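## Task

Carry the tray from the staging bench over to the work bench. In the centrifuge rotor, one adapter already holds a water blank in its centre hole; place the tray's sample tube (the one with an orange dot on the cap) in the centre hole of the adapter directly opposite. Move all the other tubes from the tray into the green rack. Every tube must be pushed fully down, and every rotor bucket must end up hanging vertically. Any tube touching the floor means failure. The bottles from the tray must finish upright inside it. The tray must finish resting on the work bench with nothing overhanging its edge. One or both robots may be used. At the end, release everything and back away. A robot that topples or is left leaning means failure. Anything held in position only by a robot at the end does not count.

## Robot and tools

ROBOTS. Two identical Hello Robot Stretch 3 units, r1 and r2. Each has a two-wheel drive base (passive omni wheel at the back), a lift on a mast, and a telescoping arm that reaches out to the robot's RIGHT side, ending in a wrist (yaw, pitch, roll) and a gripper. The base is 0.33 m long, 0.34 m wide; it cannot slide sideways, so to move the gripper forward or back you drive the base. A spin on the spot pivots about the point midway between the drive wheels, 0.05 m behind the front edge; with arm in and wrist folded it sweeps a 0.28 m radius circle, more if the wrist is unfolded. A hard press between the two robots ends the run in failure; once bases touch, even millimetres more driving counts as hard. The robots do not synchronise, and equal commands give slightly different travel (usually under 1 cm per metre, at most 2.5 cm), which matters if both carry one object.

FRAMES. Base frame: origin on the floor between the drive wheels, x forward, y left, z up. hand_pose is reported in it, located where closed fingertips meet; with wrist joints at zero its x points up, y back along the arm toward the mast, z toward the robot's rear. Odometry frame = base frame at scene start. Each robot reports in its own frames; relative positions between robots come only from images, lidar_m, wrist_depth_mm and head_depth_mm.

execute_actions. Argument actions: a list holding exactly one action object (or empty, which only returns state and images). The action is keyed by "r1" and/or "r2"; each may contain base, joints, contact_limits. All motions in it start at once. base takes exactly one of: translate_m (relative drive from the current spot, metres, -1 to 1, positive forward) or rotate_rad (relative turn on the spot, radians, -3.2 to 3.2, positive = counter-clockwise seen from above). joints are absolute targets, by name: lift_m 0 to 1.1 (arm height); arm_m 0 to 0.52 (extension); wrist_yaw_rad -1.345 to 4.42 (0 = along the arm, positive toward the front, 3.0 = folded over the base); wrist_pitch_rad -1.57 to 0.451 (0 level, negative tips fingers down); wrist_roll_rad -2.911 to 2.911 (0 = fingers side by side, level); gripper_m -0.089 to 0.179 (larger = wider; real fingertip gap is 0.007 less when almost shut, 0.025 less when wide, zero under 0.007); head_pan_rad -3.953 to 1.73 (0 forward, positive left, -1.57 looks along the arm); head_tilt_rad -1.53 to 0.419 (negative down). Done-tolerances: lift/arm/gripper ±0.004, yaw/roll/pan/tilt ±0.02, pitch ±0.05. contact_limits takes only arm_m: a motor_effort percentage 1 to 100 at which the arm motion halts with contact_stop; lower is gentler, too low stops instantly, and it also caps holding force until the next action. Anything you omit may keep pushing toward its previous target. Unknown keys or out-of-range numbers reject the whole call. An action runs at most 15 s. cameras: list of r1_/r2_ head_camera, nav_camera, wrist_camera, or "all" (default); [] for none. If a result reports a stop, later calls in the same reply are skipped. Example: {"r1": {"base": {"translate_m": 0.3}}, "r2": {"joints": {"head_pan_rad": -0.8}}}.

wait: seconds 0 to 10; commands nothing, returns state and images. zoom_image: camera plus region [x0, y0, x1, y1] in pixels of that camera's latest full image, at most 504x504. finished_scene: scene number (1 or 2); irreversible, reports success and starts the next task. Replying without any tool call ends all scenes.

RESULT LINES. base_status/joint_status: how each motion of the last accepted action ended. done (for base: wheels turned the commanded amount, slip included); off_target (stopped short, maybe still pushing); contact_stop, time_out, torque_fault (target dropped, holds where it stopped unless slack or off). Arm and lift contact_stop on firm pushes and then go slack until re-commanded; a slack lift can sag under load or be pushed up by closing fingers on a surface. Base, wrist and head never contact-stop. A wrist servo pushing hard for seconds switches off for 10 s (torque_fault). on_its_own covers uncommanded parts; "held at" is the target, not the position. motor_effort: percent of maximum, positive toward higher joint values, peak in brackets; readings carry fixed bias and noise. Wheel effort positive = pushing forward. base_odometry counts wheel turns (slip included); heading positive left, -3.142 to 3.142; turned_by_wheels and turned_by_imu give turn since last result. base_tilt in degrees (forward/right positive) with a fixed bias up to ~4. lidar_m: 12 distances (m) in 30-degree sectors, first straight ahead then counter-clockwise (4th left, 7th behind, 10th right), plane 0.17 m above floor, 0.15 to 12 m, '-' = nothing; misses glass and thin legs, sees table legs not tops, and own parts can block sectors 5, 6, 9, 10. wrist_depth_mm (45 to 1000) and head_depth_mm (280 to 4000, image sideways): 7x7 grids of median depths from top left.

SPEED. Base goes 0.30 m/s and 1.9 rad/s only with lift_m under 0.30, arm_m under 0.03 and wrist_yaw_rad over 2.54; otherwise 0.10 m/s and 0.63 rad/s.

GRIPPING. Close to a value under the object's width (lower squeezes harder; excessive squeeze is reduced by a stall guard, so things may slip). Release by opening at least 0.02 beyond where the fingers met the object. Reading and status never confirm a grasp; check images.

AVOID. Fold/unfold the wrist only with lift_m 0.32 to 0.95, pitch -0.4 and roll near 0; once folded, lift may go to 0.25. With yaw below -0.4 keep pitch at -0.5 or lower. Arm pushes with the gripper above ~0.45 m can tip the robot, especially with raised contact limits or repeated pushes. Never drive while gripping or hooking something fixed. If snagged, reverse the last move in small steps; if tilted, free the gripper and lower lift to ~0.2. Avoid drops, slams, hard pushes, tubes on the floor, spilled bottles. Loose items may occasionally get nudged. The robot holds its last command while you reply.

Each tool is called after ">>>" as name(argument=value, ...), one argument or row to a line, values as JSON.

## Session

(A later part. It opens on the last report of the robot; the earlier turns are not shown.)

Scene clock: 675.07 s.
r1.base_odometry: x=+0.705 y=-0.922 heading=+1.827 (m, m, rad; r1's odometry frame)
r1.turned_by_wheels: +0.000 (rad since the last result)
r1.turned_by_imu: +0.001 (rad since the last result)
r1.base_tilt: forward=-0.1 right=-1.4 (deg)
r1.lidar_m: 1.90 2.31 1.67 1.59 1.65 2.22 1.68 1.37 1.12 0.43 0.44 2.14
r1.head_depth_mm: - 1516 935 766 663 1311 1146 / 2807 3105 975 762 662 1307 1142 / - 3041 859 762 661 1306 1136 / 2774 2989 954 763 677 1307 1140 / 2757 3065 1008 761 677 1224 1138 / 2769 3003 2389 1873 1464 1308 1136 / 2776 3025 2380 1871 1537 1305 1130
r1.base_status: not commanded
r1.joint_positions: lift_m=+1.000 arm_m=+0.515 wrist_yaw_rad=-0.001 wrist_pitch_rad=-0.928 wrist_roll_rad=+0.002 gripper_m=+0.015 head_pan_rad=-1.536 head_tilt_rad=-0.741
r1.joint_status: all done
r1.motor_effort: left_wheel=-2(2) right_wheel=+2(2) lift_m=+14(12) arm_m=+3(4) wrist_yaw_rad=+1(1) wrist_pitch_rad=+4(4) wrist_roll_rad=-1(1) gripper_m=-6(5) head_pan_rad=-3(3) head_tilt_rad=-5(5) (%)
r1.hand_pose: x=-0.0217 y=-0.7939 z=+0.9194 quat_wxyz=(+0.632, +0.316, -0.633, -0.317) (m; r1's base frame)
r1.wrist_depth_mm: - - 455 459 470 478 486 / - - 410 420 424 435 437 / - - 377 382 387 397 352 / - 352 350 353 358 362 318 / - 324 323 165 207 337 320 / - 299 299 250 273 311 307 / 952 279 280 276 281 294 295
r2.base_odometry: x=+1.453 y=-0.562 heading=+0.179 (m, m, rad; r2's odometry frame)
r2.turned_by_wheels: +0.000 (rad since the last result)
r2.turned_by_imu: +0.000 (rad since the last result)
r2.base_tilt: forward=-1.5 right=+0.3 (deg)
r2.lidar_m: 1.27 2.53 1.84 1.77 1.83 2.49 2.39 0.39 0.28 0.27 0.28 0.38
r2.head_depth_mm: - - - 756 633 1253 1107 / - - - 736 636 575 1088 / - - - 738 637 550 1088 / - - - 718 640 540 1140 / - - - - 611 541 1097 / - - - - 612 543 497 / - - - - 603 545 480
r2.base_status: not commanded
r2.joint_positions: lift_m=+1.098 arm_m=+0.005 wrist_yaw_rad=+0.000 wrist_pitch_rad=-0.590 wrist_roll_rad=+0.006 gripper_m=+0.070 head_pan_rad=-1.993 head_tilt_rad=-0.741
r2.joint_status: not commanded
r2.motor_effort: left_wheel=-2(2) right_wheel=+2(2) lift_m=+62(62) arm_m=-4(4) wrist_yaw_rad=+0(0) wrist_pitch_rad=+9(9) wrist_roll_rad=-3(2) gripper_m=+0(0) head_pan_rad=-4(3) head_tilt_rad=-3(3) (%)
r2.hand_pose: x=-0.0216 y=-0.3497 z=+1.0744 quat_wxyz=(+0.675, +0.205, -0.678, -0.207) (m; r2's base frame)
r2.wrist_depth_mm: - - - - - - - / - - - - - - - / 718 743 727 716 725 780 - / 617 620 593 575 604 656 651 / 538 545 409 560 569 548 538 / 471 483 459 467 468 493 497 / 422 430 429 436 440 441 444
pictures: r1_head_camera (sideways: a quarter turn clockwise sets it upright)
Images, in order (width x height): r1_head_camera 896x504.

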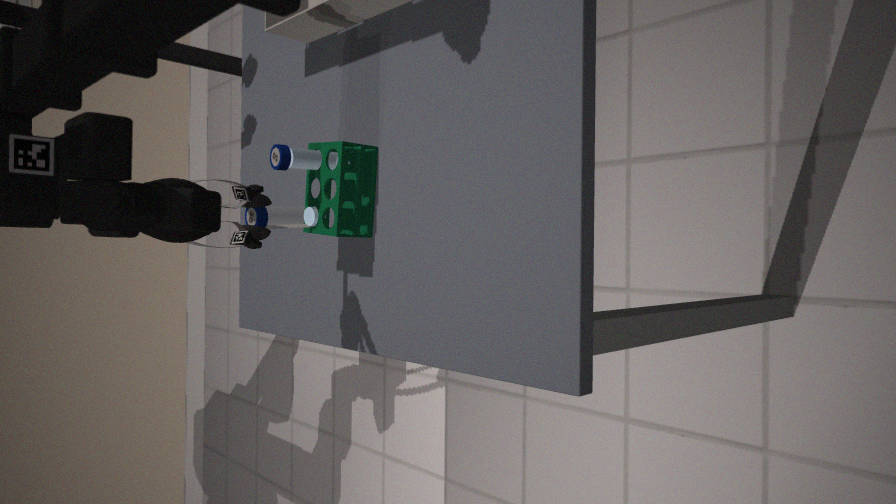

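Entering. Down, release, up.

>>> execute_actions(
  actions=[
    {"r1":{"joints":{"lift_m":0.958}}},
  ],
  cameras=["r1_wrist_camera"],
)

>>> execute_actions(
  actions=[
    {"r1":{"joints":{"gripper_m":0.05}}},
  ],
  cameras=[],
)

>>> execute_actions(
  actions=[
    {"r1":{"joints":{"lift_m":1.1}}},
  ],
  cameras=["r1_head_camera","r1_wrist_camera"],
)

Scene clock: 680.73 s.
r1.base_odometry: x=+0.705 y=-0.922 heading=+1.827 (m, m, rad; r1's odometry frame)
r1.turned_by_wheels: +0.000 (rad since the last result)
r1.turned_by_imu: +0.001 (rad since the last result)
r1.base_tilt: forward=-0.3 right=-1.4 (deg)
r1.lidar_m: 1.90 2.32 1.67 1.60 1.65 2.23 1.68 1.37 1.12 0.43 0.44 2.14
r1.head_depth_mm: 2651 - 952 766 658 1324 1140 / 2627 3079 969 765 662 1317 1132 / 2623 3097 860 763 678 1305 1135 / 2757 3037 936 763 678 1310 1134 / 2749 3023 1008 760 677 1221 1135 / 2772 3063 2390 1860 1458 1315 1130 / 2729 3013 2368 1861 1537 1308 1131
r1.base_status: not commanded
r1.joint_positions: lift_m=+0.958 arm_m=+0.515 wrist_yaw_rad=-0.001 wrist_pitch_rad=-0.905 wrist_roll_rad=+0.002 gripper_m=+0.015 head_pan_rad=-1.536 head_tilt_rad=-0.741
r1.joint_status: all done
r1.motor_effort: left_wheel=-3(4) right_wheel=+3(4) lift_m=+11(12) arm_m=+3(3) wrist_yaw_rad=+1(1) wrist_pitch_rad=-8(8) wrist_roll_rad=-1(1) gripper_m=-6(6) head_pan_rad=-3(3) head_tilt_rad=-5(5) (%)
r1.hand_pose: x=-0.0217 y=-0.7989 z=+0.8808 quat_wxyz=(+0.635, +0.309, -0.636, -0.310) (m; r1's base frame)
r1.wrist_depth_mm: - - 411 420 430 434 442 / - 379 369 377 383 389 397 / - 339 336 341 346 350 333 / - 306 310 312 315 322 315 / - 283 284 162 192 288 295 / 960 262 263 212 215 274 278 / 904 246 247 243 217 257 259
r2.base_odometry: x=+1.453 y=-0.562 heading=+0.179 (m, m, rad; r2's odometry frame)
r2.turned_by_wheels: +0.000 (rad since the last result)
r2.turned_by_imu: +0.000 (rad since the last result)
r2.base_tilt: forward=-1.5 right=+0.3 (deg)
r2.lidar_m: 1.27 2.54 1.83 1.77 1.83 2.48 2.39 0.39 0.28 0.27 0.28 0.38
r2.head_depth_mm: - - - 753 633 1251 1108 / - - - 733 636 575 1091 / - - - 736 639 551 1087 / - - - 717 641 539 1141 / - - - - 611 540 1099 / - - - - 611 543 498 / - - - - 603 546 479
r2.base_status: not commanded
r2.joint_positions: lift_m=+1.098 arm_m=+0.005 wrist_yaw_rad=+0.000 wrist_pitch_rad=-0.590 wrist_roll_rad=+0.006 gripper_m=+0.070 head_pan_rad=-1.993 head_tilt_rad=-0.741
r2.joint_status: not commanded
r2.motor_effort: left_wheel=-2(2) right_wheel=+2(2) lift_m=+62(63) arm_m=-4(4) wrist_yaw_rad=-2(0) wrist_pitch_rad=+10(9) wrist_roll_rad=-2(3) gripper_m=+0(1) head_pan_rad=-3(3) head_tilt_rad=-3(4) (%)
r2.hand_pose: x=-0.0216 y=-0.3497 z=+1.0744 quat_wxyz=(+0.675, +0.205, -0.678, -0.207) (m; r2's base frame)
r2.wrist_depth_mm: - - - - - - - / - - - - - - - / 739 727 721 706 724 778 809 / 610 621 599 579 604 665 534 / 537 544 404 555 569 555 537 / 467 478 453 466 466 496 501 / 423 424 431 434 437 442 444
pictures: r1_wrist_camera
Images, in order (width x height): r1_wrist_camera 644x364.

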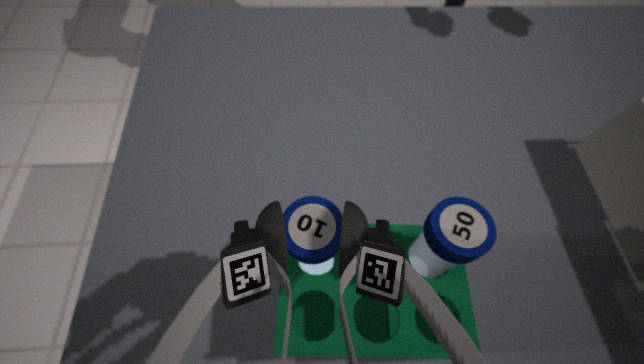

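Scene clock: 681.57 s.
r1.base_odometry: x=+0.705 y=-0.922 heading=+1.827 (m, m, rad; r1's odometry frame)
r1.turned_by_wheels: +0.000 (rad since the last result)
r1.turned_by_imu: +0.000 (rad since the last result)
r1.base_tilt: forward=-0.3 right=-1.4 (deg)
r1.lidar_m: 1.90 2.31 1.67 1.60 1.65 2.22 1.68 1.37 1.12 0.43 0.44 2.14
r1.head_depth_mm: 2620 - 954 764 662 1309 1135 / 2674 3092 968 764 662 1306 1142 / 2621 3163 861 763 660 1315 1136 / 2754 3034 934 761 677 1313 1133 / 2768 3027 1011 761 677 1224 1139 / 2767 3015 2402 1873 1458 1304 1135 / 2752 3011 2372 1865 1535 1298 1138
r1.base_status: not commanded
r1.joint_positions: lift_m=+0.958 arm_m=+0.515 wrist_yaw_rad=-0.001 wrist_pitch_rad=-0.925 wrist_roll_rad=+0.002 gripper_m=+0.050 head_pan_rad=-1.536 head_tilt_rad=-0.741
r1.joint_status: all done
r1.motor_effort: left_wheel=-3(3) right_wheel=+3(3) lift_m=+13(13) arm_m=+3(3) wrist_yaw_rad=+1(2) wrist_pitch_rad=+2(8) wrist_roll_rad=-1(2) gripper_m=+0(80) head_pan_rad=-2(2) head_tilt_rad=-4(5) (%)
r1.hand_pose: x=-0.0217 y=-0.7947 z=+0.8779 quat_wxyz=(+0.632, +0.315, -0.633, -0.316) (m; r1's base frame)
r1.wrist_depth_mm: - - 392 400 406 417 427 / - 364 357 365 371 378 383 / - 328 326 333 339 344 332 / - 299 302 308 310 314 309 / - 275 283 162 187 284 294 / 988 259 256 211 216 270 274 / 908 242 245 241 243 255 256
r2.base_odometry: x=+1.453 y=-0.562 heading=+0.179 (m, m, rad; r2's odometry frame)
r2.turned_by_wheels: +0.000 (rad since the last result)
r2.turned_by_imu: +0.000 (rad since the last result)
r2.base_tilt: forward=-1.5 right=+0.2 (deg)
r2.lidar_m: 1.28 2.53 1.84 1.77 1.82 2.49 2.39 0.39 0.28 0.27 0.28 0.38
r2.head_depth_mm: - - - 752 634 1253 1107 / - - - 736 636 576 1086 / - - - 737 639 551 1091 / - - - 720 643 539 1138 / - - - - 612 540 1095 / - - - - 611 543 498 / - - - - 602 545 479
r2.base_status: not commanded
r2.joint_positions: lift_m=+1.098 arm_m=+0.005 wrist_yaw_rad=+0.000 wrist_pitch_rad=-0.590 wrist_roll_rad=+0.006 gripper_m=+0.070 head_pan_rad=-1.993 head_tilt_rad=-0.741
r2.joint_status: not commanded
r2.motor_effort: left_wheel=-2(2) right_wheel=+2(2) lift_m=+62(63) arm_m=-4(4) wrist_yaw_rad=-1(0) wrist_pitch_rad=+9(10) wrist_roll_rad=-3(2) gripper_m=+0(0) head_pan_rad=-4(3) head_tilt_rad=-3(3) (%)
r2.hand_pose: x=-0.0216 y=-0.3497 z=+1.0744 quat_wxyz=(+0.675, +0.205, -0.678, -0.207) (m; r2's base frame)
r2.wrist_depth_mm: - - - - - - - / - - - - - - - / 733 737 733 714 724 774 824 / 620 637 589 571 611 646 506 / 535 545 407 557 568 548 537 / 475 477 458 463 467 491 496 / 418 430 431 433 437 438 443
pictures: none
No camera images: the call's "cameras" was empty. Leave "cameras" out to get every camera's image.

Scene clock: 683.70 s.
r1.base_odometry: x=+0.705 y=-0.922 heading=+1.827 (m, m, rad; r1's odometry frame)
r1.turned_by_wheels: +0.000 (rad since the last result)
r1.turned_by_imu: +0.000 (rad since the last result)
r1.base_tilt: forward=-0.2 right=-1.4 (deg)
r1.lidar_m: 1.90 2.31 1.67 1.59 1.65 2.23 1.68 1.37 1.12 0.43 0.44 2.13
r1.head_depth_mm: 2722 3005 936 767 663 1312 1142 / 2755 3054 972 760 660 1315 1136 / 2811 3018 859 763 660 1300 1135 / 2775 3019 971 760 678 1307 1130 / 2739 3045 1006 761 677 1225 1134 / 2694 3094 2396 1877 1457 1313 1133 / 2773 3034 2404 1872 1538 1294 1138
r1.base_status: not commanded
r1.joint_positions: lift_m=+1.100 arm_m=+0.515 wrist_yaw_rad=-0.001 wrist_pitch_rad=-0.925 wrist_roll_rad=+0.002 gripper_m=+0.050 head_pan_rad=-1.536 head_tilt_rad=-0.741
r1.joint_status: all done
r1.motor_effort: left_wheel=-3(3) right_wheel=+3(3) lift_m=+22(26) arm_m=+4(3) wrist_yaw_rad=+0(1) wrist_pitch_rad=+3(3) wrist_roll_rad=-1(2) gripper_m=+1(0) head_pan_rad=-3(2) head_tilt_rad=-5(5) (%)
r1.hand_pose: x=-0.0217 y=-0.7945 z=+1.0192 quat_wxyz=(+0.632, +0.315, -0.633, -0.317) (m; r1's base frame)
r1.wrist_depth_mm: - - - - - - - / - - 542 556 561 572 578 / - - 497 508 513 520 533 / - - 458 467 471 473 467 / - - 432 431 437 435 444 / - - 388 342 411 413 384 / - - 374 370 373 388 338
r2.base_odometry: x=+1.453 y=-0.562 heading=+0.179 (m, m, rad; r2's odometry frame)
r2.turned_by_wheels: +0.000 (rad since the last result)
r2.turned_by_imu: +0.000 (rad since the last result)
r2.base_tilt: forward=-1.5 right=+0.3 (deg)
r2.lidar_m: 1.27 2.53 1.84 1.77 1.83 2.49 2.39 0.39 0.28 0.27 0.28 0.38
r2.head_depth_mm: - - - 754 634 1252 1106 / - - - 735 637 575 1088 / - - - 737 639 551 1092 / - - - 718 641 539 1136 / - - - - 611 541 1097 / - - - - 613 543 497 / - - - - 604 545 479
r2.base_status: not commanded
r2.joint_positions: lift_m=+1.098 arm_m=+0.005 wrist_yaw_rad=+0.000 wrist_pitch_rad=-0.590 wrist_roll_rad=+0.006 gripper_m=+0.070 head_pan_rad=-1.993 head_tilt_rad=-0.741
r2.joint_status: not commanded
r2.motor_effort: left_wheel=-2(2) right_wheel=+2(2) lift_m=+62(62) arm_m=-4(4) wrist_yaw_rad=-1(1) wrist_pitch_rad=+9(9) wrist_roll_rad=-3(2) gripper_m=+0(0) head_pan_rad=-3(3) head_tilt_rad=-4(4) (%)
r2.hand_pose: x=-0.0216 y=-0.3497 z=+1.0744 quat_wxyz=(+0.675, +0.205, -0.678, -0.207) (m; r2's base frame)
r2.wrist_depth_mm: - - - - - - - / - - - - - - - / 730 743 730 705 734 783 - / 620 628 592 577 618 655 677 / 544 539 404 546 571 548 541 / 467 470 455 469 460 498 498 / 425 424 432 439 435 442 444
pictures: r1_head_camera (sideways: a quarter turn clockwise sets it upright), r1_wrist_camera
Images, in order (width x height): r1_head_camera 896x504, r1_wrist_camera 644x364.

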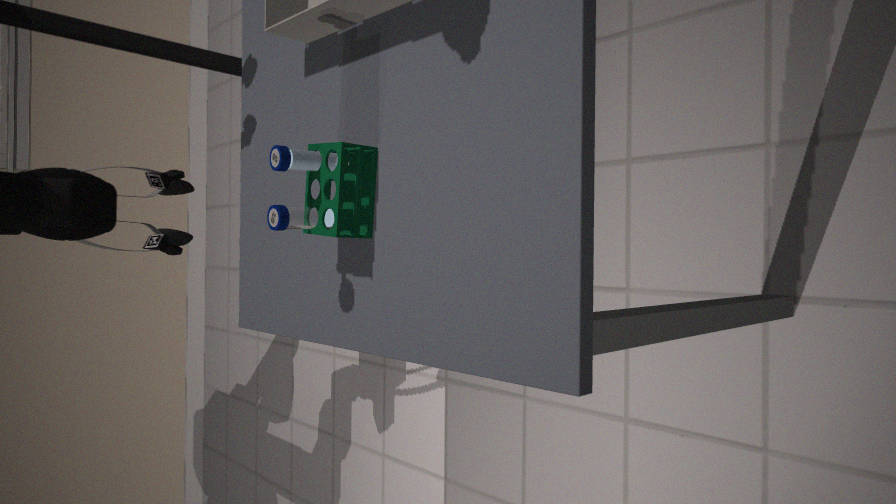

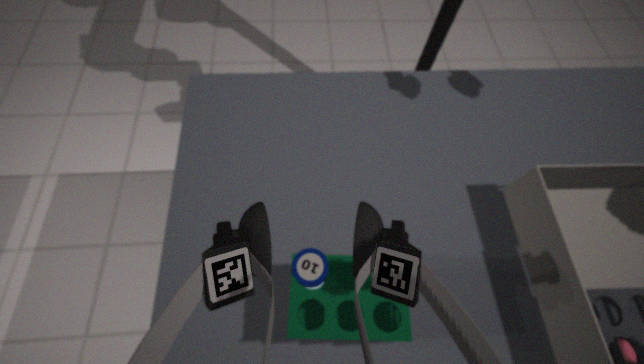

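>>> execute_actions(
  actions=[
    {"r1":{"base":{"translate_m":-0.45},"joints":{"arm_m":0.45,"wrist_yaw_rad":1.57,"gripper_m":0.055,"head_pan_rad":-1.45}}},
  ],
  cameras=["r1_head_camera","r1_wrist_camera"],
)

Scene clock: 704.30 s.
r1.base_odometry: x=+0.818 y=-1.358 heading=+1.827 (m, m, rad; r1's odometry frame)
r1.turned_by_wheels: +0.000 (rad since the last result)
r1.turned_by_imu: +0.003 (rad since the last result)
r1.base_tilt: forward=-0.4 right=-1.3 (deg)
r1.lidar_m: 2.33 2.29 1.66 1.58 1.64 2.22 1.71 0.96 1.13 1.08 1.12 0.68
r1.head_depth_mm: 2722 3000 978 741 662 1311 1140 / 2786 3053 879 718 659 1306 1135 / - 2989 944 714 679 1305 1143 / 2831 3034 822 700 678 1302 1133 / 2749 3104 964 729 674 1310 1135 / 2818 3078 915 757 1413 1297 1130 / 2849 3179 887 757 1417 1301 1137
r1.base_status: done
r1.joint_positions: lift_m=+1.100 arm_m=+0.450 wrist_yaw_rad=+1.568 wrist_pitch_rad=-0.925 wrist_roll_rad=+0.002 gripper_m=+0.055 head_pan_rad=-1.457 head_tilt_rad=-0.741
r1.joint_status: all done
r1.motor_effort: left_wheel=-2(8) right_wheel=+2(3) lift_m=+22(23) arm_m=-3(2) wrist_yaw_rad=+3(4) wrist_pitch_rad=+3(2) wrist_roll_rad=-1(1) gripper_m=+0(31) head_pan_rad=+2(9) head_tilt_rad=-5(5) (%)
r1.hand_pose: x=+0.1135 y=-0.5960 z=+1.0192 quat_wxyz=(+0.671, +0.670, -0.226, +0.222) (m; r1's base frame)
r1.wrist_depth_mm: - - 606 613 629 633 - / - - 549 553 523 570 589 / - - 501 507 483 517 532 / - - 458 464 471 476 485 / - - 432 431 440 444 447 / - - 385 264 380 406 397 / - - 373 252 341 383 364
r2.base_odometry: x=+1.453 y=-0.562 heading=+0.179 (m, m, rad; r2's odometry frame)
r2.turned_by_wheels: +0.000 (rad since the last result)
r2.turned_by_imu: +0.000 (rad since the last result)
r2.base_tilt: forward=-1.4 right=+0.3 (deg)
r2.lidar_m: 1.27 2.54 1.84 1.77 1.83 2.49 2.39 0.39 0.28 0.27 0.28 0.38
r2.head_depth_mm: - - - 753 633 1250 1108 / - - - 738 637 575 1090 / - - - 735 637 551 1093 / - - - 719 642 539 1138 / - - - - 611 542 1097 / - - - - 613 543 497 / - - - - 602 545 479
r2.base_status: not commanded
r2.joint_positions: lift_m=+1.098 arm_m=+0.005 wrist_yaw_rad=+0.000 wrist_pitch_rad=-0.590 wrist_roll_rad=+0.006 gripper_m=+0.070 head_pan_rad=-1.993 head_tilt_rad=-0.741
r2.joint_status: not commanded
r2.motor_effort: left_wheel=-2(2) right_wheel=+2(2) lift_m=+62(62) arm_m=-4(4) wrist_yaw_rad=+1(1) wrist_pitch_rad=+9(9) wrist_roll_rad=-3(3) gripper_m=+0(0) head_pan_rad=-3(4) head_tilt_rad=-3(2) (%)
r2.hand_pose: x=-0.0216 y=-0.3497 z=+1.0744 quat_wxyz=(+0.675, +0.205, -0.678, -0.207) (m; r2's base frame)
r2.wrist_depth_mm: - - - - - - - / - - - - - - - / 728 728 727 712 727 765 - / 624 632 592 576 618 660 666 / 537 543 411 556 562 555 538 / 472 476 455 461 464 495 503 / 426 425 427 434 436 440 440
pictures: r1_head_camera (sideways: a quarter turn clockwise sets it upright), r1_wrist_camera
Images, in order (width x height): r1_head_camera 896x504, r1_wrist_camera 644x364.

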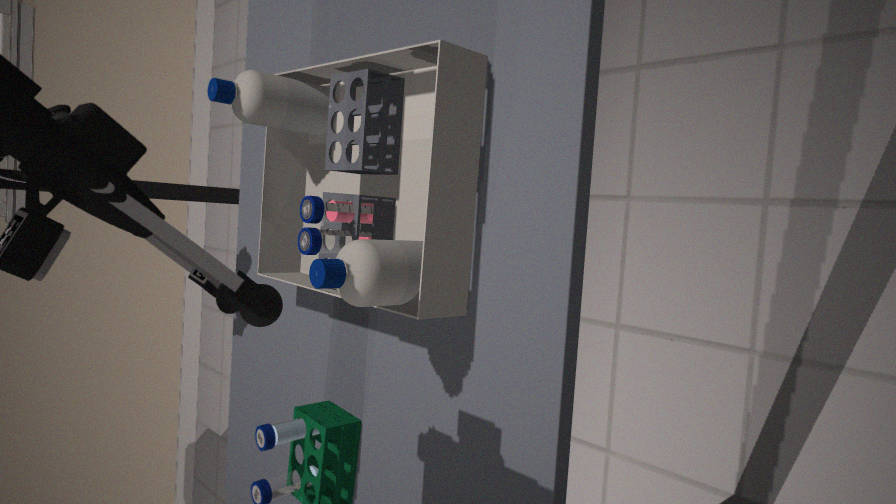

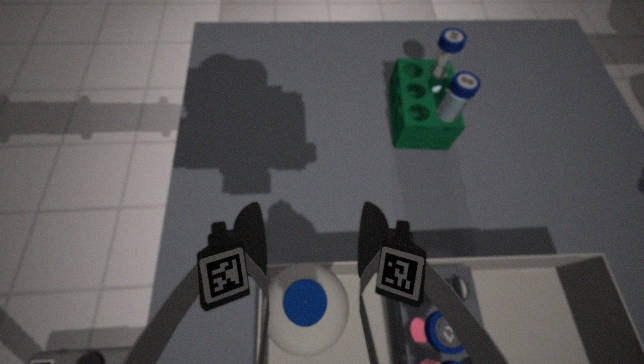

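>>> execute_actions(
  actions=[
    {"r1":{"base":{"translate_m":-0.041},"joints":{"arm_m":0.467,"wrist_yaw_rad":0.8,"lift_m":1.04}}},
  ],
  cameras=["r1_head_camera","r1_wrist_camera"],
)

Scene clock: 711.67 s.
r1.base_odometry: x=+0.829 y=-1.397 heading=+1.826 (m, m, rad; r1's odometry frame)
r1.turned_by_wheels: +0.000 (rad since the last result)
r1.turned_by_imu: +0.001 (rad since the last result)
r1.base_tilt: forward=-0.2 right=-1.4 (deg)
r1.lidar_m: 2.37 2.30 1.66 1.59 1.64 2.21 1.72 0.92 1.13 1.08 1.12 0.71
r1.head_depth_mm: 2788 3000 979 766 661 1308 1133 / - 3033 893 720 659 1317 1144 / 1940 2970 935 716 679 1307 1132 / 2778 3086 817 714 676 1300 1131 / 2795 3088 905 698 678 1302 1134 / 2835 3113 966 758 1431 1313 1133 / 2848 3149 886 755 1424 1304 1126
r1.base_status: done
r1.joint_positions: lift_m=+1.040 arm_m=+0.467 wrist_yaw_rad=+0.802 wrist_pitch_rad=-0.926 wrist_roll_rad=+0.002 gripper_m=+0.055 head_pan_rad=-1.457 head_tilt_rad=-0.741
r1.joint_status: all done
r1.motor_effort: left_wheel=-2(6) right_wheel=+2(3) lift_m=+14(18) arm_m=+3(3) wrist_yaw_rad=-2(5) wrist_pitch_rad=+3(3) wrist_roll_rad=-1(1) gripper_m=+1(0) head_pan_rad=+3(3) head_tilt_rad=-4(4) (%)
r1.hand_pose: x=+0.0754 y=-0.7054 z=+0.9597 quat_wxyz=(+0.706, +0.538, -0.460, -0.044) (m; r1's base frame)
r1.wrist_depth_mm: 506 429 509 520 530 - - / 448 447 452 474 486 493 - / 411 418 428 423 403 445 454 / 380 387 392 385 399 374 416 / 355 362 310 246 376 359 233 / 333 205 334 283 338 339 246 / 156 176 310 319 275 326 327
r2.base_odometry: x=+1.453 y=-0.562 heading=+0.179 (m, m, rad; r2's odometry frame)
r2.turned_by_wheels: +0.000 (rad since the last result)
r2.turned_by_imu: +0.000 (rad since the last result)
r2.base_tilt: forward=-1.6 right=+0.2 (deg)
r2.lidar_m: 1.27 2.53 1.84 1.77 1.83 2.49 2.39 0.39 0.28 0.27 0.28 0.38
r2.head_depth_mm: - - - 754 634 1247 1110 / - - - 735 635 575 1087 / - - - 735 639 551 1091 / - - - 719 640 540 1138 / - - - - 611 542 1100 / - - - - 612 543 497 / - - - - 603 544 479
r2.base_status: not commanded
r2.joint_positions: lift_m=+1.098 arm_m=+0.005 wrist_yaw_rad=+0.000 wrist_pitch_rad=-0.590 wrist_roll_rad=+0.006 gripper_m=+0.070 head_pan_rad=-1.993 head_tilt_rad=-0.741
r2.joint_status: not commanded
r2.motor_effort: left_wheel=-3(2) right_wheel=+2(2) lift_m=+62(62) arm_m=-4(4) wrist_yaw_rad=+1(0) wrist_pitch_rad=+9(9) wrist_roll_rad=-3(2) gripper_m=+0(0) head_pan_rad=-3(4) head_tilt_rad=-3(5) (%)
r2.hand_pose: x=-0.0216 y=-0.3497 z=+1.0744 quat_wxyz=(+0.675, +0.205, -0.678, -0.207) (m; r2's base frame)
r2.wrist_depth_mm: - - - - - - - / - - - - - - - / 738 748 720 715 725 790 - / 624 629 587 575 609 656 662 / 535 547 408 545 574 553 540 / 477 481 460 465 471 495 498 / 421 431 429 432 440 439 441
pictures: r1_head_camera (sideways: a quarter turn clockwise sets it upright), r1_wrist_camera
Images, in order (width x height): r1_head_camera 896x504, r1_wrist_camera 644x364.

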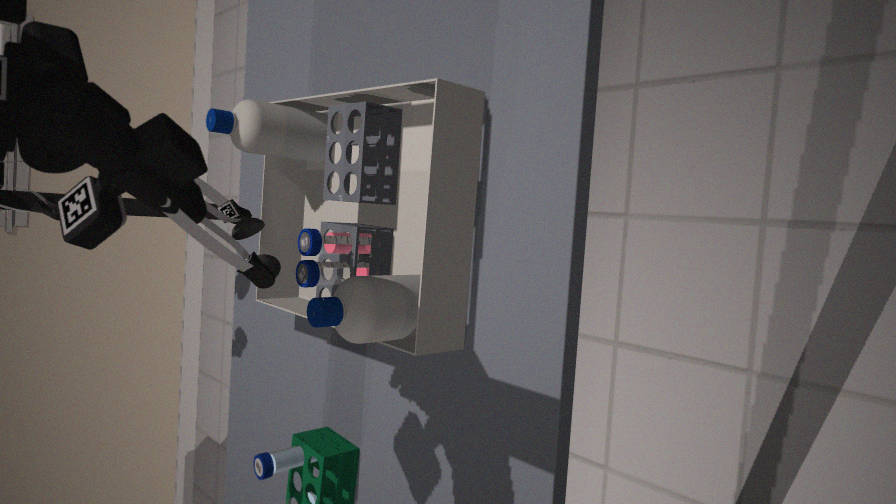

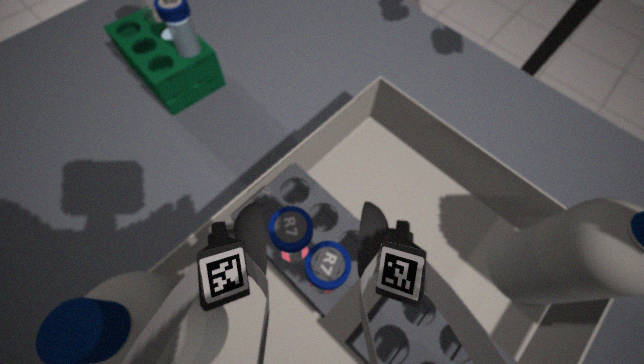

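>>> execute_actions(
  actions=[
    {"r1":{"base":{"translate_m":-0.033},"joints":{"arm_m":0.51,"wrist_yaw_rad":1.2,"lift_m":1.01}}},
  ],
  cameras=["r1_wrist_camera"],
)

Scene clock: 722.83 s.
r1.base_odometry: x=+0.837 y=-1.429 heading=+1.826 (m, m, rad; r1's odometry frame)
r1.turned_by_wheels: +0.000 (rad since the last result)
r1.turned_by_imu: +0.001 (rad since the last result)
r1.base_tilt: forward=-0.2 right=-1.4 (deg)
r1.lidar_m: 2.41 2.30 1.66 1.59 1.64 2.21 1.72 0.89 1.13 1.08 1.12 0.74
r1.head_depth_mm: 2794 2991 979 766 663 1311 1141 / - 2993 936 752 662 1312 1139 / 2712 2094 900 714 679 1303 1129 / 2713 3057 854 717 678 1300 1139 / 2813 3093 843 711 678 1316 1131 / 2810 3112 965 736 1418 1303 1127 / 2850 3146 896 758 1428 1305 1129
r1.base_status: done
r1.joint_positions: lift_m=+1.010 arm_m=+0.510 wrist_yaw_rad=+1.198 wrist_pitch_rad=-0.926 wrist_roll_rad=+0.002 gripper_m=+0.055 head_pan_rad=-1.457 head_tilt_rad=-0.741
r1.joint_status: all done
r1.motor_effort: left_wheel=-2(7) right_wheel=+2(4) lift_m=+14(15) arm_m=+4(5) wrist_yaw_rad=+3(4) wrist_pitch_rad=+3(4) wrist_roll_rad=-1(1) gripper_m=+1(0) head_pan_rad=+2(2) head_tilt_rad=-5(4) (%)
r1.hand_pose: x=+0.1040 y=-0.7039 z=+0.9297 quat_wxyz=(+0.701, +0.617, -0.345, +0.095) (m; r1's base frame)
r1.wrist_depth_mm: 455 466 452 469 489 496 - / 416 421 423 434 442 446 - / 381 383 392 392 370 397 413 / 352 353 310 299 365 343 380 / 155 186 329 215 345 333 348 / 298 188 306 255 308 318 288 / 286 254 287 290 265 292 216
r2.base_odometry: x=+1.453 y=-0.562 heading=+0.179 (m, m, rad; r2's odometry frame)
r2.turned_by_wheels: +0.000 (rad since the last result)
r2.turned_by_imu: +0.000 (rad since the last result)
r2.base_tilt: forward=-1.5 right=+0.3 (deg)
r2.lidar_m: 1.27 2.53 1.84 1.77 1.83 2.48 2.40 0.38 0.28 0.27 0.28 0.38
r2.head_depth_mm: - - - 754 633 1246 1105 / - - - 735 635 576 1090 / - - - 736 639 550 1086 / - - - 718 641 540 1142 / - - - - 610 541 1095 / - - - - 613 543 498 / - - - - 604 546 479
r2.base_status: not commanded
r2.joint_positions: lift_m=+1.098 arm_m=+0.005 wrist_yaw_rad=+0.000 wrist_pitch_rad=-0.590 wrist_roll_rad=+0.006 gripper_m=+0.070 head_pan_rad=-1.993 head_tilt_rad=-0.741
r2.joint_status: not commanded
r2.motor_effort: left_wheel=-2(2) right_wheel=+2(2) lift_m=+63(63) arm_m=-4(4) wrist_yaw_rad=+0(1) wrist_pitch_rad=+9(9) wrist_roll_rad=-3(2) gripper_m=+0(1) head_pan_rad=-4(3) head_tilt_rad=-3(3) (%)
r2.hand_pose: x=-0.0216 y=-0.3497 z=+1.0744 quat_wxyz=(+0.675, +0.205, -0.678, -0.207) (m; r2's base frame)
r2.wrist_depth_mm: - - - - - - - / - - - - - - - / 739 735 734 697 732 786 - / 629 628 601 573 615 661 668 / 538 535 407 549 574 556 535 / 478 478 460 467 456 494 505 / 421 424 429 434 436 442 441
pictures: r1_wrist_camera
Images, in order (width x height): r1_wrist_camera 644x364.

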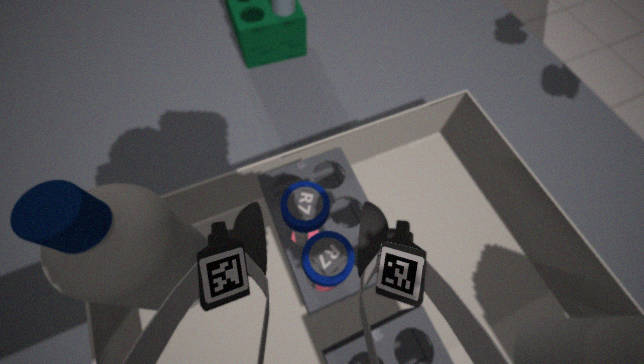

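>>> execute_actions(
  actions=[
    {"r1":{"joints":{"arm_m":0.52,"lift_m":0.985,"gripper_m":0.052}}},
  ],
  cameras=["r1_wrist_camera"],
)

Scene clock: 728.40 s.
r1.base_odometry: x=+0.837 y=-1.429 heading=+1.826 (m, m, rad; r1's odometry frame)
r1.turned_by_wheels: +0.000 (rad since the last result)
r1.turned_by_imu: +0.001 (rad since the last result)
r1.base_tilt: forward=-0.3 right=-1.3 (deg)
r1.lidar_m: 2.41 2.29 1.65 1.59 1.64 2.21 1.72 0.89 1.13 1.08 1.12 0.74
r1.head_depth_mm: - 3043 981 767 663 1311 1138 / - 3052 937 755 663 1318 1136 / 2790 1159 898 716 678 1305 1135 / 2705 3029 857 718 680 1318 1133 / 2816 3074 847 712 676 1306 1136 / 2857 3160 964 735 1432 1312 1126 / 2818 3096 891 758 1417 1303 1133
r1.base_status: not commanded
r1.joint_positions: lift_m=+0.985 arm_m=+0.519 wrist_yaw_rad=+1.198 wrist_pitch_rad=-0.926 wrist_roll_rad=+0.002 gripper_m=+0.052 head_pan_rad=-1.457 head_tilt_rad=-0.741
r1.joint_status: all done
r1.motor_effort: left_wheel=-2(2) right_wheel=+2(2) lift_m=+14(14) arm_m=+4(3) wrist_yaw_rad=+2(2) wrist_pitch_rad=+3(3) wrist_roll_rad=-1(1) gripper_m=+0(19) head_pan_rad=+2(2) head_tilt_rad=-4(5) (%)
r1.hand_pose: x=+0.1040 y=-0.7132 z=+0.9047 quat_wxyz=(+0.701, +0.617, -0.345, +0.095) (m; r1's base frame)
r1.wrist_depth_mm: 415 425 413 432 449 455 - / 382 388 394 400 407 411 431 / 349 353 361 315 353 329 380 / 174 274 277 267 338 316 350 / 153 178 304 189 315 311 279 / 154 195 - 227 289 294 262 / 222 260 265 268 241 274 218
r2.base_odometry: x=+1.453 y=-0.562 heading=+0.179 (m, m, rad; r2's odometry frame)
r2.turned_by_wheels: +0.000 (rad since the last result)
r2.turned_by_imu: +0.000 (rad since the last result)
r2.base_tilt: forward=-1.5 right=+0.2 (deg)
r2.lidar_m: 1.27 2.53 1.83 1.77 1.82 2.48 2.39 0.39 0.28 0.27 0.28 0.38
r2.head_depth_mm: - - - 754 633 1249 1103 / - - - 736 636 575 1086 / - - - 737 638 552 1089 / - - - 719 640 539 1137 / - - - - 610 542 1098 / - - - - 613 544 498 / - - - - 603 546 479
r2.base_status: not commanded
r2.joint_positions: lift_m=+1.098 arm_m=+0.005 wrist_yaw_rad=+0.000 wrist_pitch_rad=-0.590 wrist_roll_rad=+0.006 gripper_m=+0.070 head_pan_rad=-1.993 head_tilt_rad=-0.741
r2.joint_status: not commanded
r2.motor_effort: left_wheel=-2(2) right_wheel=+2(2) lift_m=+63(63) arm_m=-4(4) wrist_yaw_rad=+0(0) wrist_pitch_rad=+9(10) wrist_roll_rad=-2(2) gripper_m=+1(0) head_pan_rad=-3(3) head_tilt_rad=-3(3) (%)
r2.hand_pose: x=-0.0216 y=-0.3497 z=+1.0744 quat_wxyz=(+0.675, +0.205, -0.678, -0.207) (m; r2's base frame)
r2.wrist_depth_mm: - - - 440 - - - / - - - - - - - / 718 731 716 710 724 782 - / 621 631 582 573 619 652 663 / 534 540 405 549 566 545 534 / 472 486 465 462 468 495 500 / 420 428 433 433 441 442 444
pictures: r1_wrist_camera
Images, in order (width x height): r1_wrist_camera 644x364.

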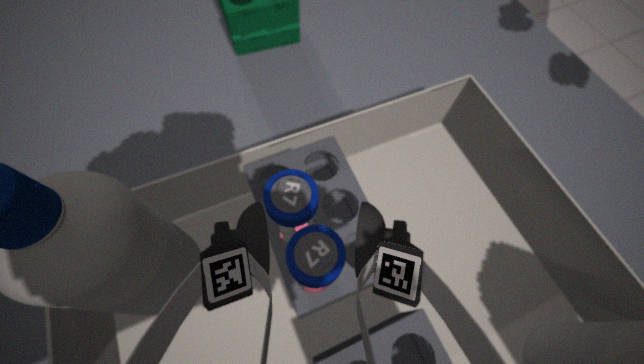

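>>> execute_actions(
  actions=[
    {"r1":{"joints":{"lift_m":0.968}}},
  ],
  cameras=["r1_wrist_camera"],
)

>>> execute_actions(
  actions=[
    {"r1":{"joints":{"gripper_m":0.015}}},
  ],
  cameras=["r1_wrist_camera"],
)

Scene clock: 734.20 s.
r1.base_odometry: x=+0.837 y=-1.429 heading=+1.826 (m, m, rad; r1's odometry frame)
r1.turned_by_wheels: +0.000 (rad since the last result)
r1.turned_by_imu: +0.001 (rad since the last result)
r1.base_tilt: forward=-0.2 right=-1.3 (deg)
r1.lidar_m: 2.40 2.29 1.65 1.59 1.64 2.21 1.72 0.89 1.13 1.08 1.12 0.74
r1.head_depth_mm: 2655 3024 977 765 661 1318 1144 / - 3059 931 757 663 1314 1136 / 2770 - 896 714 680 1297 1126 / 2723 2961 856 716 677 1295 1139 / 2762 3083 829 711 677 1293 1131 / 2844 3124 969 736 1424 1302 1132 / 2806 3190 891 760 1432 1302 1127
r1.base_status: not commanded
r1.joint_positions: lift_m=+0.968 arm_m=+0.519 wrist_yaw_rad=+1.198 wrist_pitch_rad=-0.926 wrist_roll_rad=+0.002 gripper_m=+0.052 head_pan_rad=-1.457 head_tilt_rad=-0.741
r1.joint_status: all done
r1.motor_effort: left_wheel=-2(2) right_wheel=+2(2) lift_m=+14(15) arm_m=+4(3) wrist_yaw_rad=+2(2) wrist_pitch_rad=+3(3) wrist_roll_rad=-1(1) gripper_m=+0(0) head_pan_rad=+2(2) head_tilt_rad=-5(4) (%)
r1.hand_pose: x=+0.1040 y=-0.7132 z=+0.8877 quat_wxyz=(+0.701, +0.617, -0.345, +0.095) (m; r1's base frame)
r1.wrist_depth_mm: 393 400 394 406 424 430 - / 361 367 370 375 380 382 398 / 330 336 337 271 336 303 360 / 151 245 269 246 318 311 325 / 142 177 287 167 297 295 256 / 148 194 - 211 273 278 257 / 202 247 250 253 211 260 218
r2.base_odometry: x=+1.453 y=-0.562 heading=+0.179 (m, m, rad; r2's odometry frame)
r2.turned_by_wheels: +0.000 (rad since the last result)
r2.turned_by_imu: +0.000 (rad since the last result)
r2.base_tilt: forward=-1.5 right=+0.3 (deg)
r2.lidar_m: 1.27 2.53 1.84 1.77 1.83 2.49 2.39 0.38 0.28 0.27 0.28 0.38
r2.head_depth_mm: - - - 753 634 1245 1111 / - - - 736 636 575 1096 / - - - 733 638 551 1091 / - - - 716 641 540 1133 / - - - - 610 541 1099 / - - - - 613 543 496 / - - - - 603 545 478
r2.base_status: not commanded
r2.joint_positions: lift_m=+1.098 arm_m=+0.005 wrist_yaw_rad=+0.000 wrist_pitch_rad=-0.590 wrist_roll_rad=+0.006 gripper_m=+0.070 head_pan_rad=-1.993 head_tilt_rad=-0.741
r2.joint_status: not commanded
r2.motor_effort: left_wheel=-2(3) right_wheel=+1(2) lift_m=+62(63) arm_m=-4(4) wrist_yaw_rad=-1(0) wrist_pitch_rad=+10(9) wrist_roll_rad=-3(2) gripper_m=+1(0) head_pan_rad=-3(3) head_tilt_rad=-4(3) (%)
r2.hand_pose: x=-0.0216 y=-0.3497 z=+1.0744 quat_wxyz=(+0.675, +0.205, -0.678, -0.207) (m; r2's base frame)
r2.wrist_depth_mm: - - - 447 - - - / - - - - - - - / 739 735 735 704 719 790 - / 623 618 594 579 618 647 668 / 540 547 404 550 572 551 536 / 470 477 457 463 464 503 497 / 424 426 429 435 441 441 445
pictures: r1_wrist_camera
Images, in order (width x height): r1_wrist_camera 644x364.

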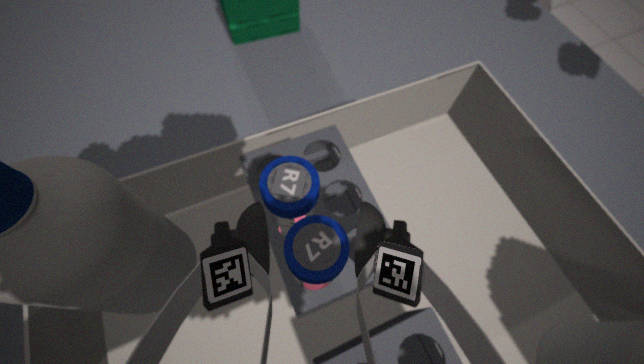

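Scene clock: 735.07 s.
r1.base_odometry: x=+0.837 y=-1.429 heading=+1.826 (m, m, rad; r1's odometry frame)
r1.turned_by_wheels: +0.000 (rad since the last result)
r1.turned_by_imu: +0.000 (rad since the last result)
r1.base_tilt: forward=-0.3 right=-1.4 (deg)
r1.lidar_m: 2.40 2.30 1.66 1.59 1.64 2.20 1.71 0.89 1.13 1.08 1.12 0.74
r1.head_depth_mm: 2602 2962 986 764 663 1308 1139 / - 3008 937 757 662 1318 1142 / 2743 - 899 716 679 1312 1136 / 2716 3065 882 717 675 1317 1136 / 2810 3096 841 710 676 1299 1138 / 2830 3149 962 734 1427 1295 1122 / 2879 3083 893 754 1439 1303 1136
r1.base_status: not commanded
r1.joint_positions: lift_m=+0.968 arm_m=+0.519 wrist_yaw_rad=+1.198 wrist_pitch_rad=-0.926 wrist_roll_rad=+0.002 gripper_m=+0.015 head_pan_rad=-1.457 head_tilt_rad=-0.741
r1.joint_status: all done
r1.motor_effort: left_wheel=-2(2) right_wheel=+2(2) lift_m=+14(14) arm_m=+4(3) wrist_yaw_rad=+2(2) wrist_pitch_rad=+3(3) wrist_roll_rad=-1(1) gripper_m=-6(80) head_pan_rad=+2(2) head_tilt_rad=-5(5) (%)
r1.hand_pose: x=+0.1040 y=-0.7132 z=+0.8877 quat_wxyz=(+0.701, +0.617, -0.345, +0.095) (m; r1's base frame)
r1.wrist_depth_mm: 394 401 393 410 422 433 - / 360 363 371 376 380 382 394 / 330 336 338 271 337 303 360 / 151 245 266 243 318 311 326 / 142 177 291 164 296 295 256 / 148 195 262 211 277 278 257 / 203 249 250 253 219 260 218
r2.base_odometry: x=+1.453 y=-0.562 heading=+0.179 (m, m, rad; r2's odometry frame)
r2.turned_by_wheels: +0.000 (rad since the last result)
r2.turned_by_imu: +0.000 (rad since the last result)
r2.base_tilt: forward=-1.5 right=+0.3 (deg)
r2.lidar_m: 1.27 2.52 1.84 1.76 1.82 2.49 2.39 0.39 0.28 0.27 0.28 0.38
r2.head_depth_mm: - - - 754 634 1246 1105 / - - - 735 636 575 1089 / - - - 735 639 551 1089 / - - - 718 640 539 1140 / - - - - 611 541 1101 / - - - - 612 542 498 / - - - - 603 545 479
r2.base_status: not commanded
r2.joint_positions: lift_m=+1.098 arm_m=+0.005 wrist_yaw_rad=+0.000 wrist_pitch_rad=-0.590 wrist_roll_rad=+0.006 gripper_m=+0.070 head_pan_rad=-1.993 head_tilt_rad=-0.741
r2.joint_status: not commanded
r2.motor_effort: left_wheel=-2(2) right_wheel=+2(2) lift_m=+62(63) arm_m=-4(4) wrist_yaw_rad=-1(1) wrist_pitch_rad=+9(9) wrist_roll_rad=-2(2) gripper_m=+0(0) head_pan_rad=-4(3) head_tilt_rad=-3(3) (%)
r2.hand_pose: x=-0.0216 y=-0.3497 z=+1.0744 quat_wxyz=(+0.675, +0.205, -0.678, -0.207) (m; r2's base frame)
r2.wrist_depth_mm: - - - 441 - - - / - - - - - - - / 727 747 726 704 730 765 - / 615 634 596 568 623 658 663 / 538 542 406 539 566 553 541 / 476 480 465 464 469 496 502 / 428 429 427 433 438 443 441
pictures: r1_wrist_camera
Images, in order (width x height): r1_wrist_camera 644x364.

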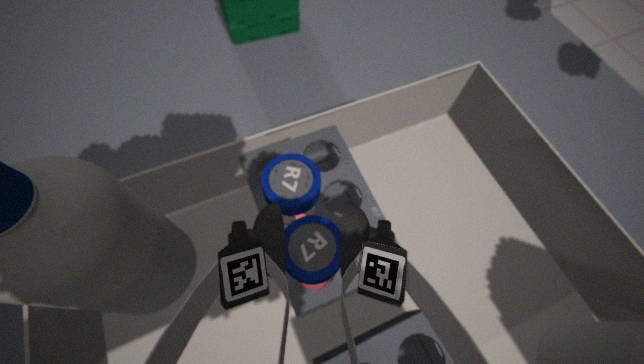

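>>> execute_actions(
  actions=[
    {"r1":{"joints":{"lift_m":1.1}}},
  ],
  cameras=["r1_wrist_camera","r1_head_camera"],
)

Scene clock: 740.73 s.
r1.base_odometry: x=+0.837 y=-1.429 heading=+1.826 (m, m, rad; r1's odometry frame)
r1.turned_by_wheels: +0.000 (rad since the last result)
r1.turned_by_imu: +0.001 (rad since the last result)
r1.base_tilt: forward=-0.3 right=-1.4 (deg)
r1.lidar_m: 2.40 2.30 1.65 1.59 1.64 2.21 1.72 0.89 1.13 1.08 1.12 0.74
r1.head_depth_mm: 2718 3031 975 766 662 1308 1129 / 2804 3034 937 760 662 1302 1140 / - 2953 903 715 678 1307 1135 / 2786 3022 863 717 677 1306 1139 / 2799 3105 838 711 678 1304 1140 / 2769 3111 963 737 1422 1301 1132 / 2835 3095 891 757 1418 1301 1134
r1.base_status: not commanded
r1.joint_positions: lift_m=+1.100 arm_m=+0.519 wrist_yaw_rad=+1.198 wrist_pitch_rad=-0.928 wrist_roll_rad=+0.002 gripper_m=+0.015 head_pan_rad=-1.457 head_tilt_rad=-0.741
r1.joint_status: all done
r1.motor_effort: left_wheel=-2(2) right_wheel=+2(2) lift_m=+22(23) arm_m=+4(3) wrist_yaw_rad=+2(2) wrist_pitch_rad=+4(4) wrist_roll_rad=-1(1) gripper_m=-7(8) head_pan_rad=+3(3) head_tilt_rad=-4(4) (%)
r1.hand_pose: x=+0.1037 y=-0.7130 z=+1.0189 quat_wxyz=(+0.701, +0.618, -0.344, +0.094) (m; r1's base frame)
r1.wrist_depth_mm: - 587 582 607 616 - - / 527 531 534 546 563 - - / 489 490 498 507 510 522 - / 456 452 460 456 453 480 759 / 421 416 381 165 431 436 450 / 397 256 365 337 409 400 416 / 371 363 371 369 368 306 385
r2.base_odometry: x=+1.453 y=-0.562 heading=+0.179 (m, m, rad; r2's odometry frame)
r2.turned_by_wheels: +0.000 (rad since the last result)
r2.turned_by_imu: +0.000 (rad since the last result)
r2.base_tilt: forward=-1.4 right=+0.3 (deg)
r2.lidar_m: 1.27 2.53 1.84 1.76 1.83 2.48 2.38 0.38 0.28 0.27 0.28 0.38
r2.head_depth_mm: - - - 753 633 1253 1110 / - - - 734 635 575 1086 / - - - 737 639 551 1091 / - - - 719 640 539 1139 / - - - - 610 542 1096 / - - - - 614 543 498 / - - - - 604 544 478
r2.base_status: not commanded
r2.joint_positions: lift_m=+1.098 arm_m=+0.005 wrist_yaw_rad=+0.000 wrist_pitch_rad=-0.590 wrist_roll_rad=+0.006 gripper_m=+0.070 head_pan_rad=-1.993 head_tilt_rad=-0.741
r2.joint_status: not commanded
r2.motor_effort: left_wheel=-2(2) right_wheel=+2(2) lift_m=+63(62) arm_m=-4(4) wrist_yaw_rad=+0(1) wrist_pitch_rad=+9(9) wrist_roll_rad=-2(2) gripper_m=+0(0) head_pan_rad=-3(4) head_tilt_rad=-3(3) (%)
r2.hand_pose: x=-0.0216 y=-0.3497 z=+1.0744 quat_wxyz=(+0.675, +0.205, -0.678, -0.207) (m; r2's base frame)
r2.wrist_depth_mm: - - - - - - - / - - - - - - - / 738 736 723 710 729 788 - / 618 634 601 597 608 653 665 / 539 549 406 552 577 542 546 / 475 479 459 465 464 494 502 / 423 425 430 436 438 441 446
pictures: r1_head_camera (sideways: a quarter turn clockwise sets it upright), r1_wrist_camera
Images, in order (width x height): r1_head_camera 896x504, r1_wrist_camera 644x364.

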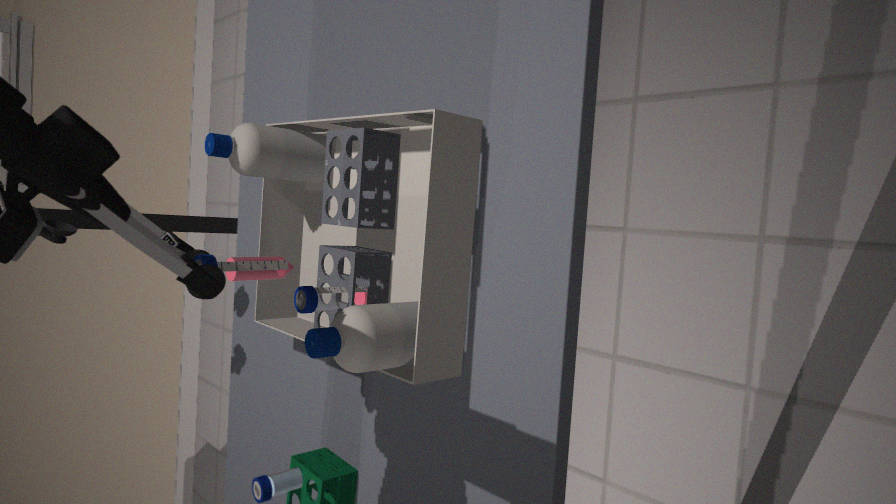

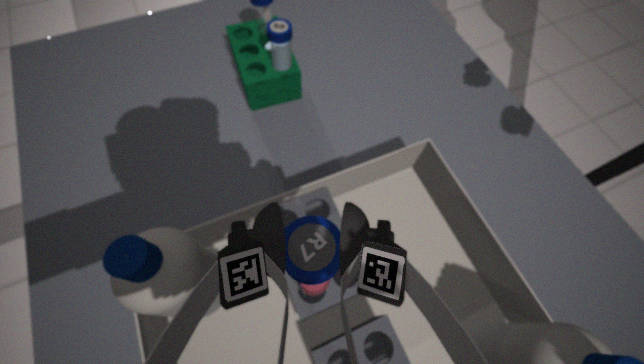

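>>> execute_actions(
  actions=[
    {"r1":{"base":{"translate_m":0.3},"joints":{"head_pan_rad":-1.543}}},
  ],
  cameras=["r1_head_camera"],
)

Scene clock: 753.73 s.
r1.base_odometry: x=+0.761 y=-1.139 heading=+1.826 (m, m, rad; r1's odometry frame)
r1.turned_by_wheels: +0.000 (rad since the last result)
r1.turned_by_imu: +0.001 (rad since the last result)
r1.base_tilt: forward=-0.2 right=-1.3 (deg)
r1.lidar_m: 2.11 2.31 1.66 1.59 1.64 2.22 1.70 1.16 1.12 1.08 0.53 2.32
r1.head_depth_mm: 2778 3079 922 713 681 1305 1137 / 2623 3029 828 696 678 1312 1139 / 2784 3003 971 739 675 1309 1136 / - 3041 973 764 679 1298 1133 / 2814 2987 863 760 676 1300 1128 / 2797 3033 892 757 675 1299 1125 / 2780 3047 967 758 673 1012 1133
r1.base_status: done
r1.joint_positions: lift_m=+1.100 arm_m=+0.519 wrist_yaw_rad=+1.198 wrist_pitch_rad=-0.928 wrist_roll_rad=+0.002 gripper_m=+0.015 head_pan_rad=-1.536 head_tilt_rad=-0.741
r1.joint_status: all done
r1.motor_effort: left_wheel=-2(2) right_wheel=+2(7) lift_m=+22(22) arm_m=+4(4) wrist_yaw_rad=+3(2) wrist_pitch_rad=+3(4) wrist_roll_rad=-1(1) gripper_m=-7(7) head_pan_rad=-2(12) head_tilt_rad=-6(5) (%)
r1.hand_pose: x=+0.1036 y=-0.7130 z=+1.0189 quat_wxyz=(+0.701, +0.618, -0.344, +0.094) (m; r1's base frame)
r1.wrist_depth_mm: - - - - - - - / - - - - 561 - - / - - 499 505 512 524 - / - 454 458 421 467 478 - / 421 419 431 165 434 441 447 / 395 392 395 390 408 413 414 / 369 367 370 375 379 384 390
r2.base_odometry: x=+1.453 y=-0.562 heading=+0.179 (m, m, rad; r2's odometry frame)
r2.turned_by_wheels: +0.000 (rad since the last result)
r2.turned_by_imu: +0.000 (rad since the last result)
r2.base_tilt: forward=-1.5 right=+0.3 (deg)
r2.lidar_m: 1.27 2.53 1.84 1.77 1.83 2.48 2.39 0.38 0.28 0.27 0.28 0.38
r2.head_depth_mm: - - - 756 633 1253 1107 / - - - 735 636 576 1089 / - - - 736 639 552 1088 / - - - 719 640 540 1139 / - - - - 611 541 1099 / - - - - 613 543 497 / - - - - 602 545 479
r2.base_status: not commanded
r2.joint_positions: lift_m=+1.098 arm_m=+0.005 wrist_yaw_rad=+0.000 wrist_pitch_rad=-0.590 wrist_roll_rad=+0.006 gripper_m=+0.070 head_pan_rad=-1.993 head_tilt_rad=-0.741
r2.joint_status: not commanded
r2.motor_effort: left_wheel=-2(2) right_wheel=+2(2) lift_m=+63(62) arm_m=-4(4) wrist_yaw_rad=+1(0) wrist_pitch_rad=+9(9) wrist_roll_rad=-3(3) gripper_m=+1(1) head_pan_rad=-3(3) head_tilt_rad=-3(2) (%)
r2.hand_pose: x=-0.0216 y=-0.3497 z=+1.0744 quat_wxyz=(+0.675, +0.205, -0.678, -0.207) (m; r2's base frame)
r2.wrist_depth_mm: - - - - - - - / - - - - - - - / 735 746 723 713 741 777 - / 619 625 592 591 612 655 669 / 533 538 404 546 566 543 543 / 478 477 461 463 468 495 498 / 424 426 431 436 444 445 446
pictures: r1_head_camera (sideways: a quarter turn clockwise sets it upright)
Images, in order (width x height): r1_head_camera 896x504.

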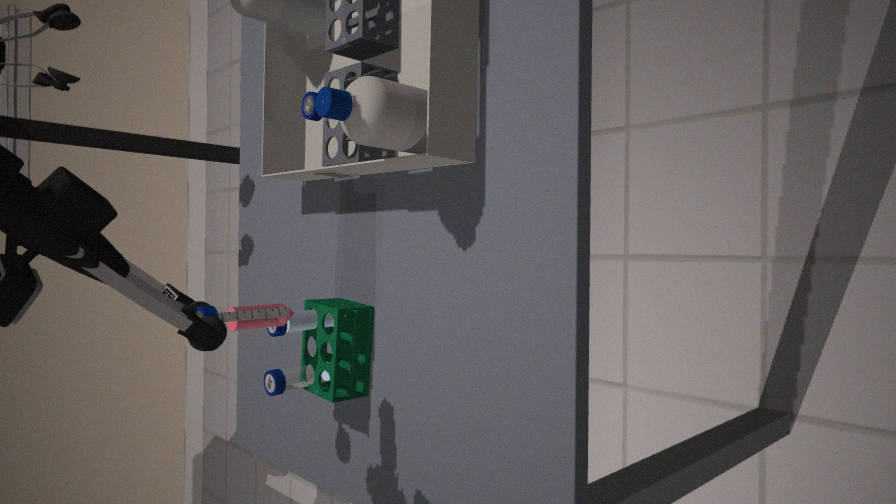

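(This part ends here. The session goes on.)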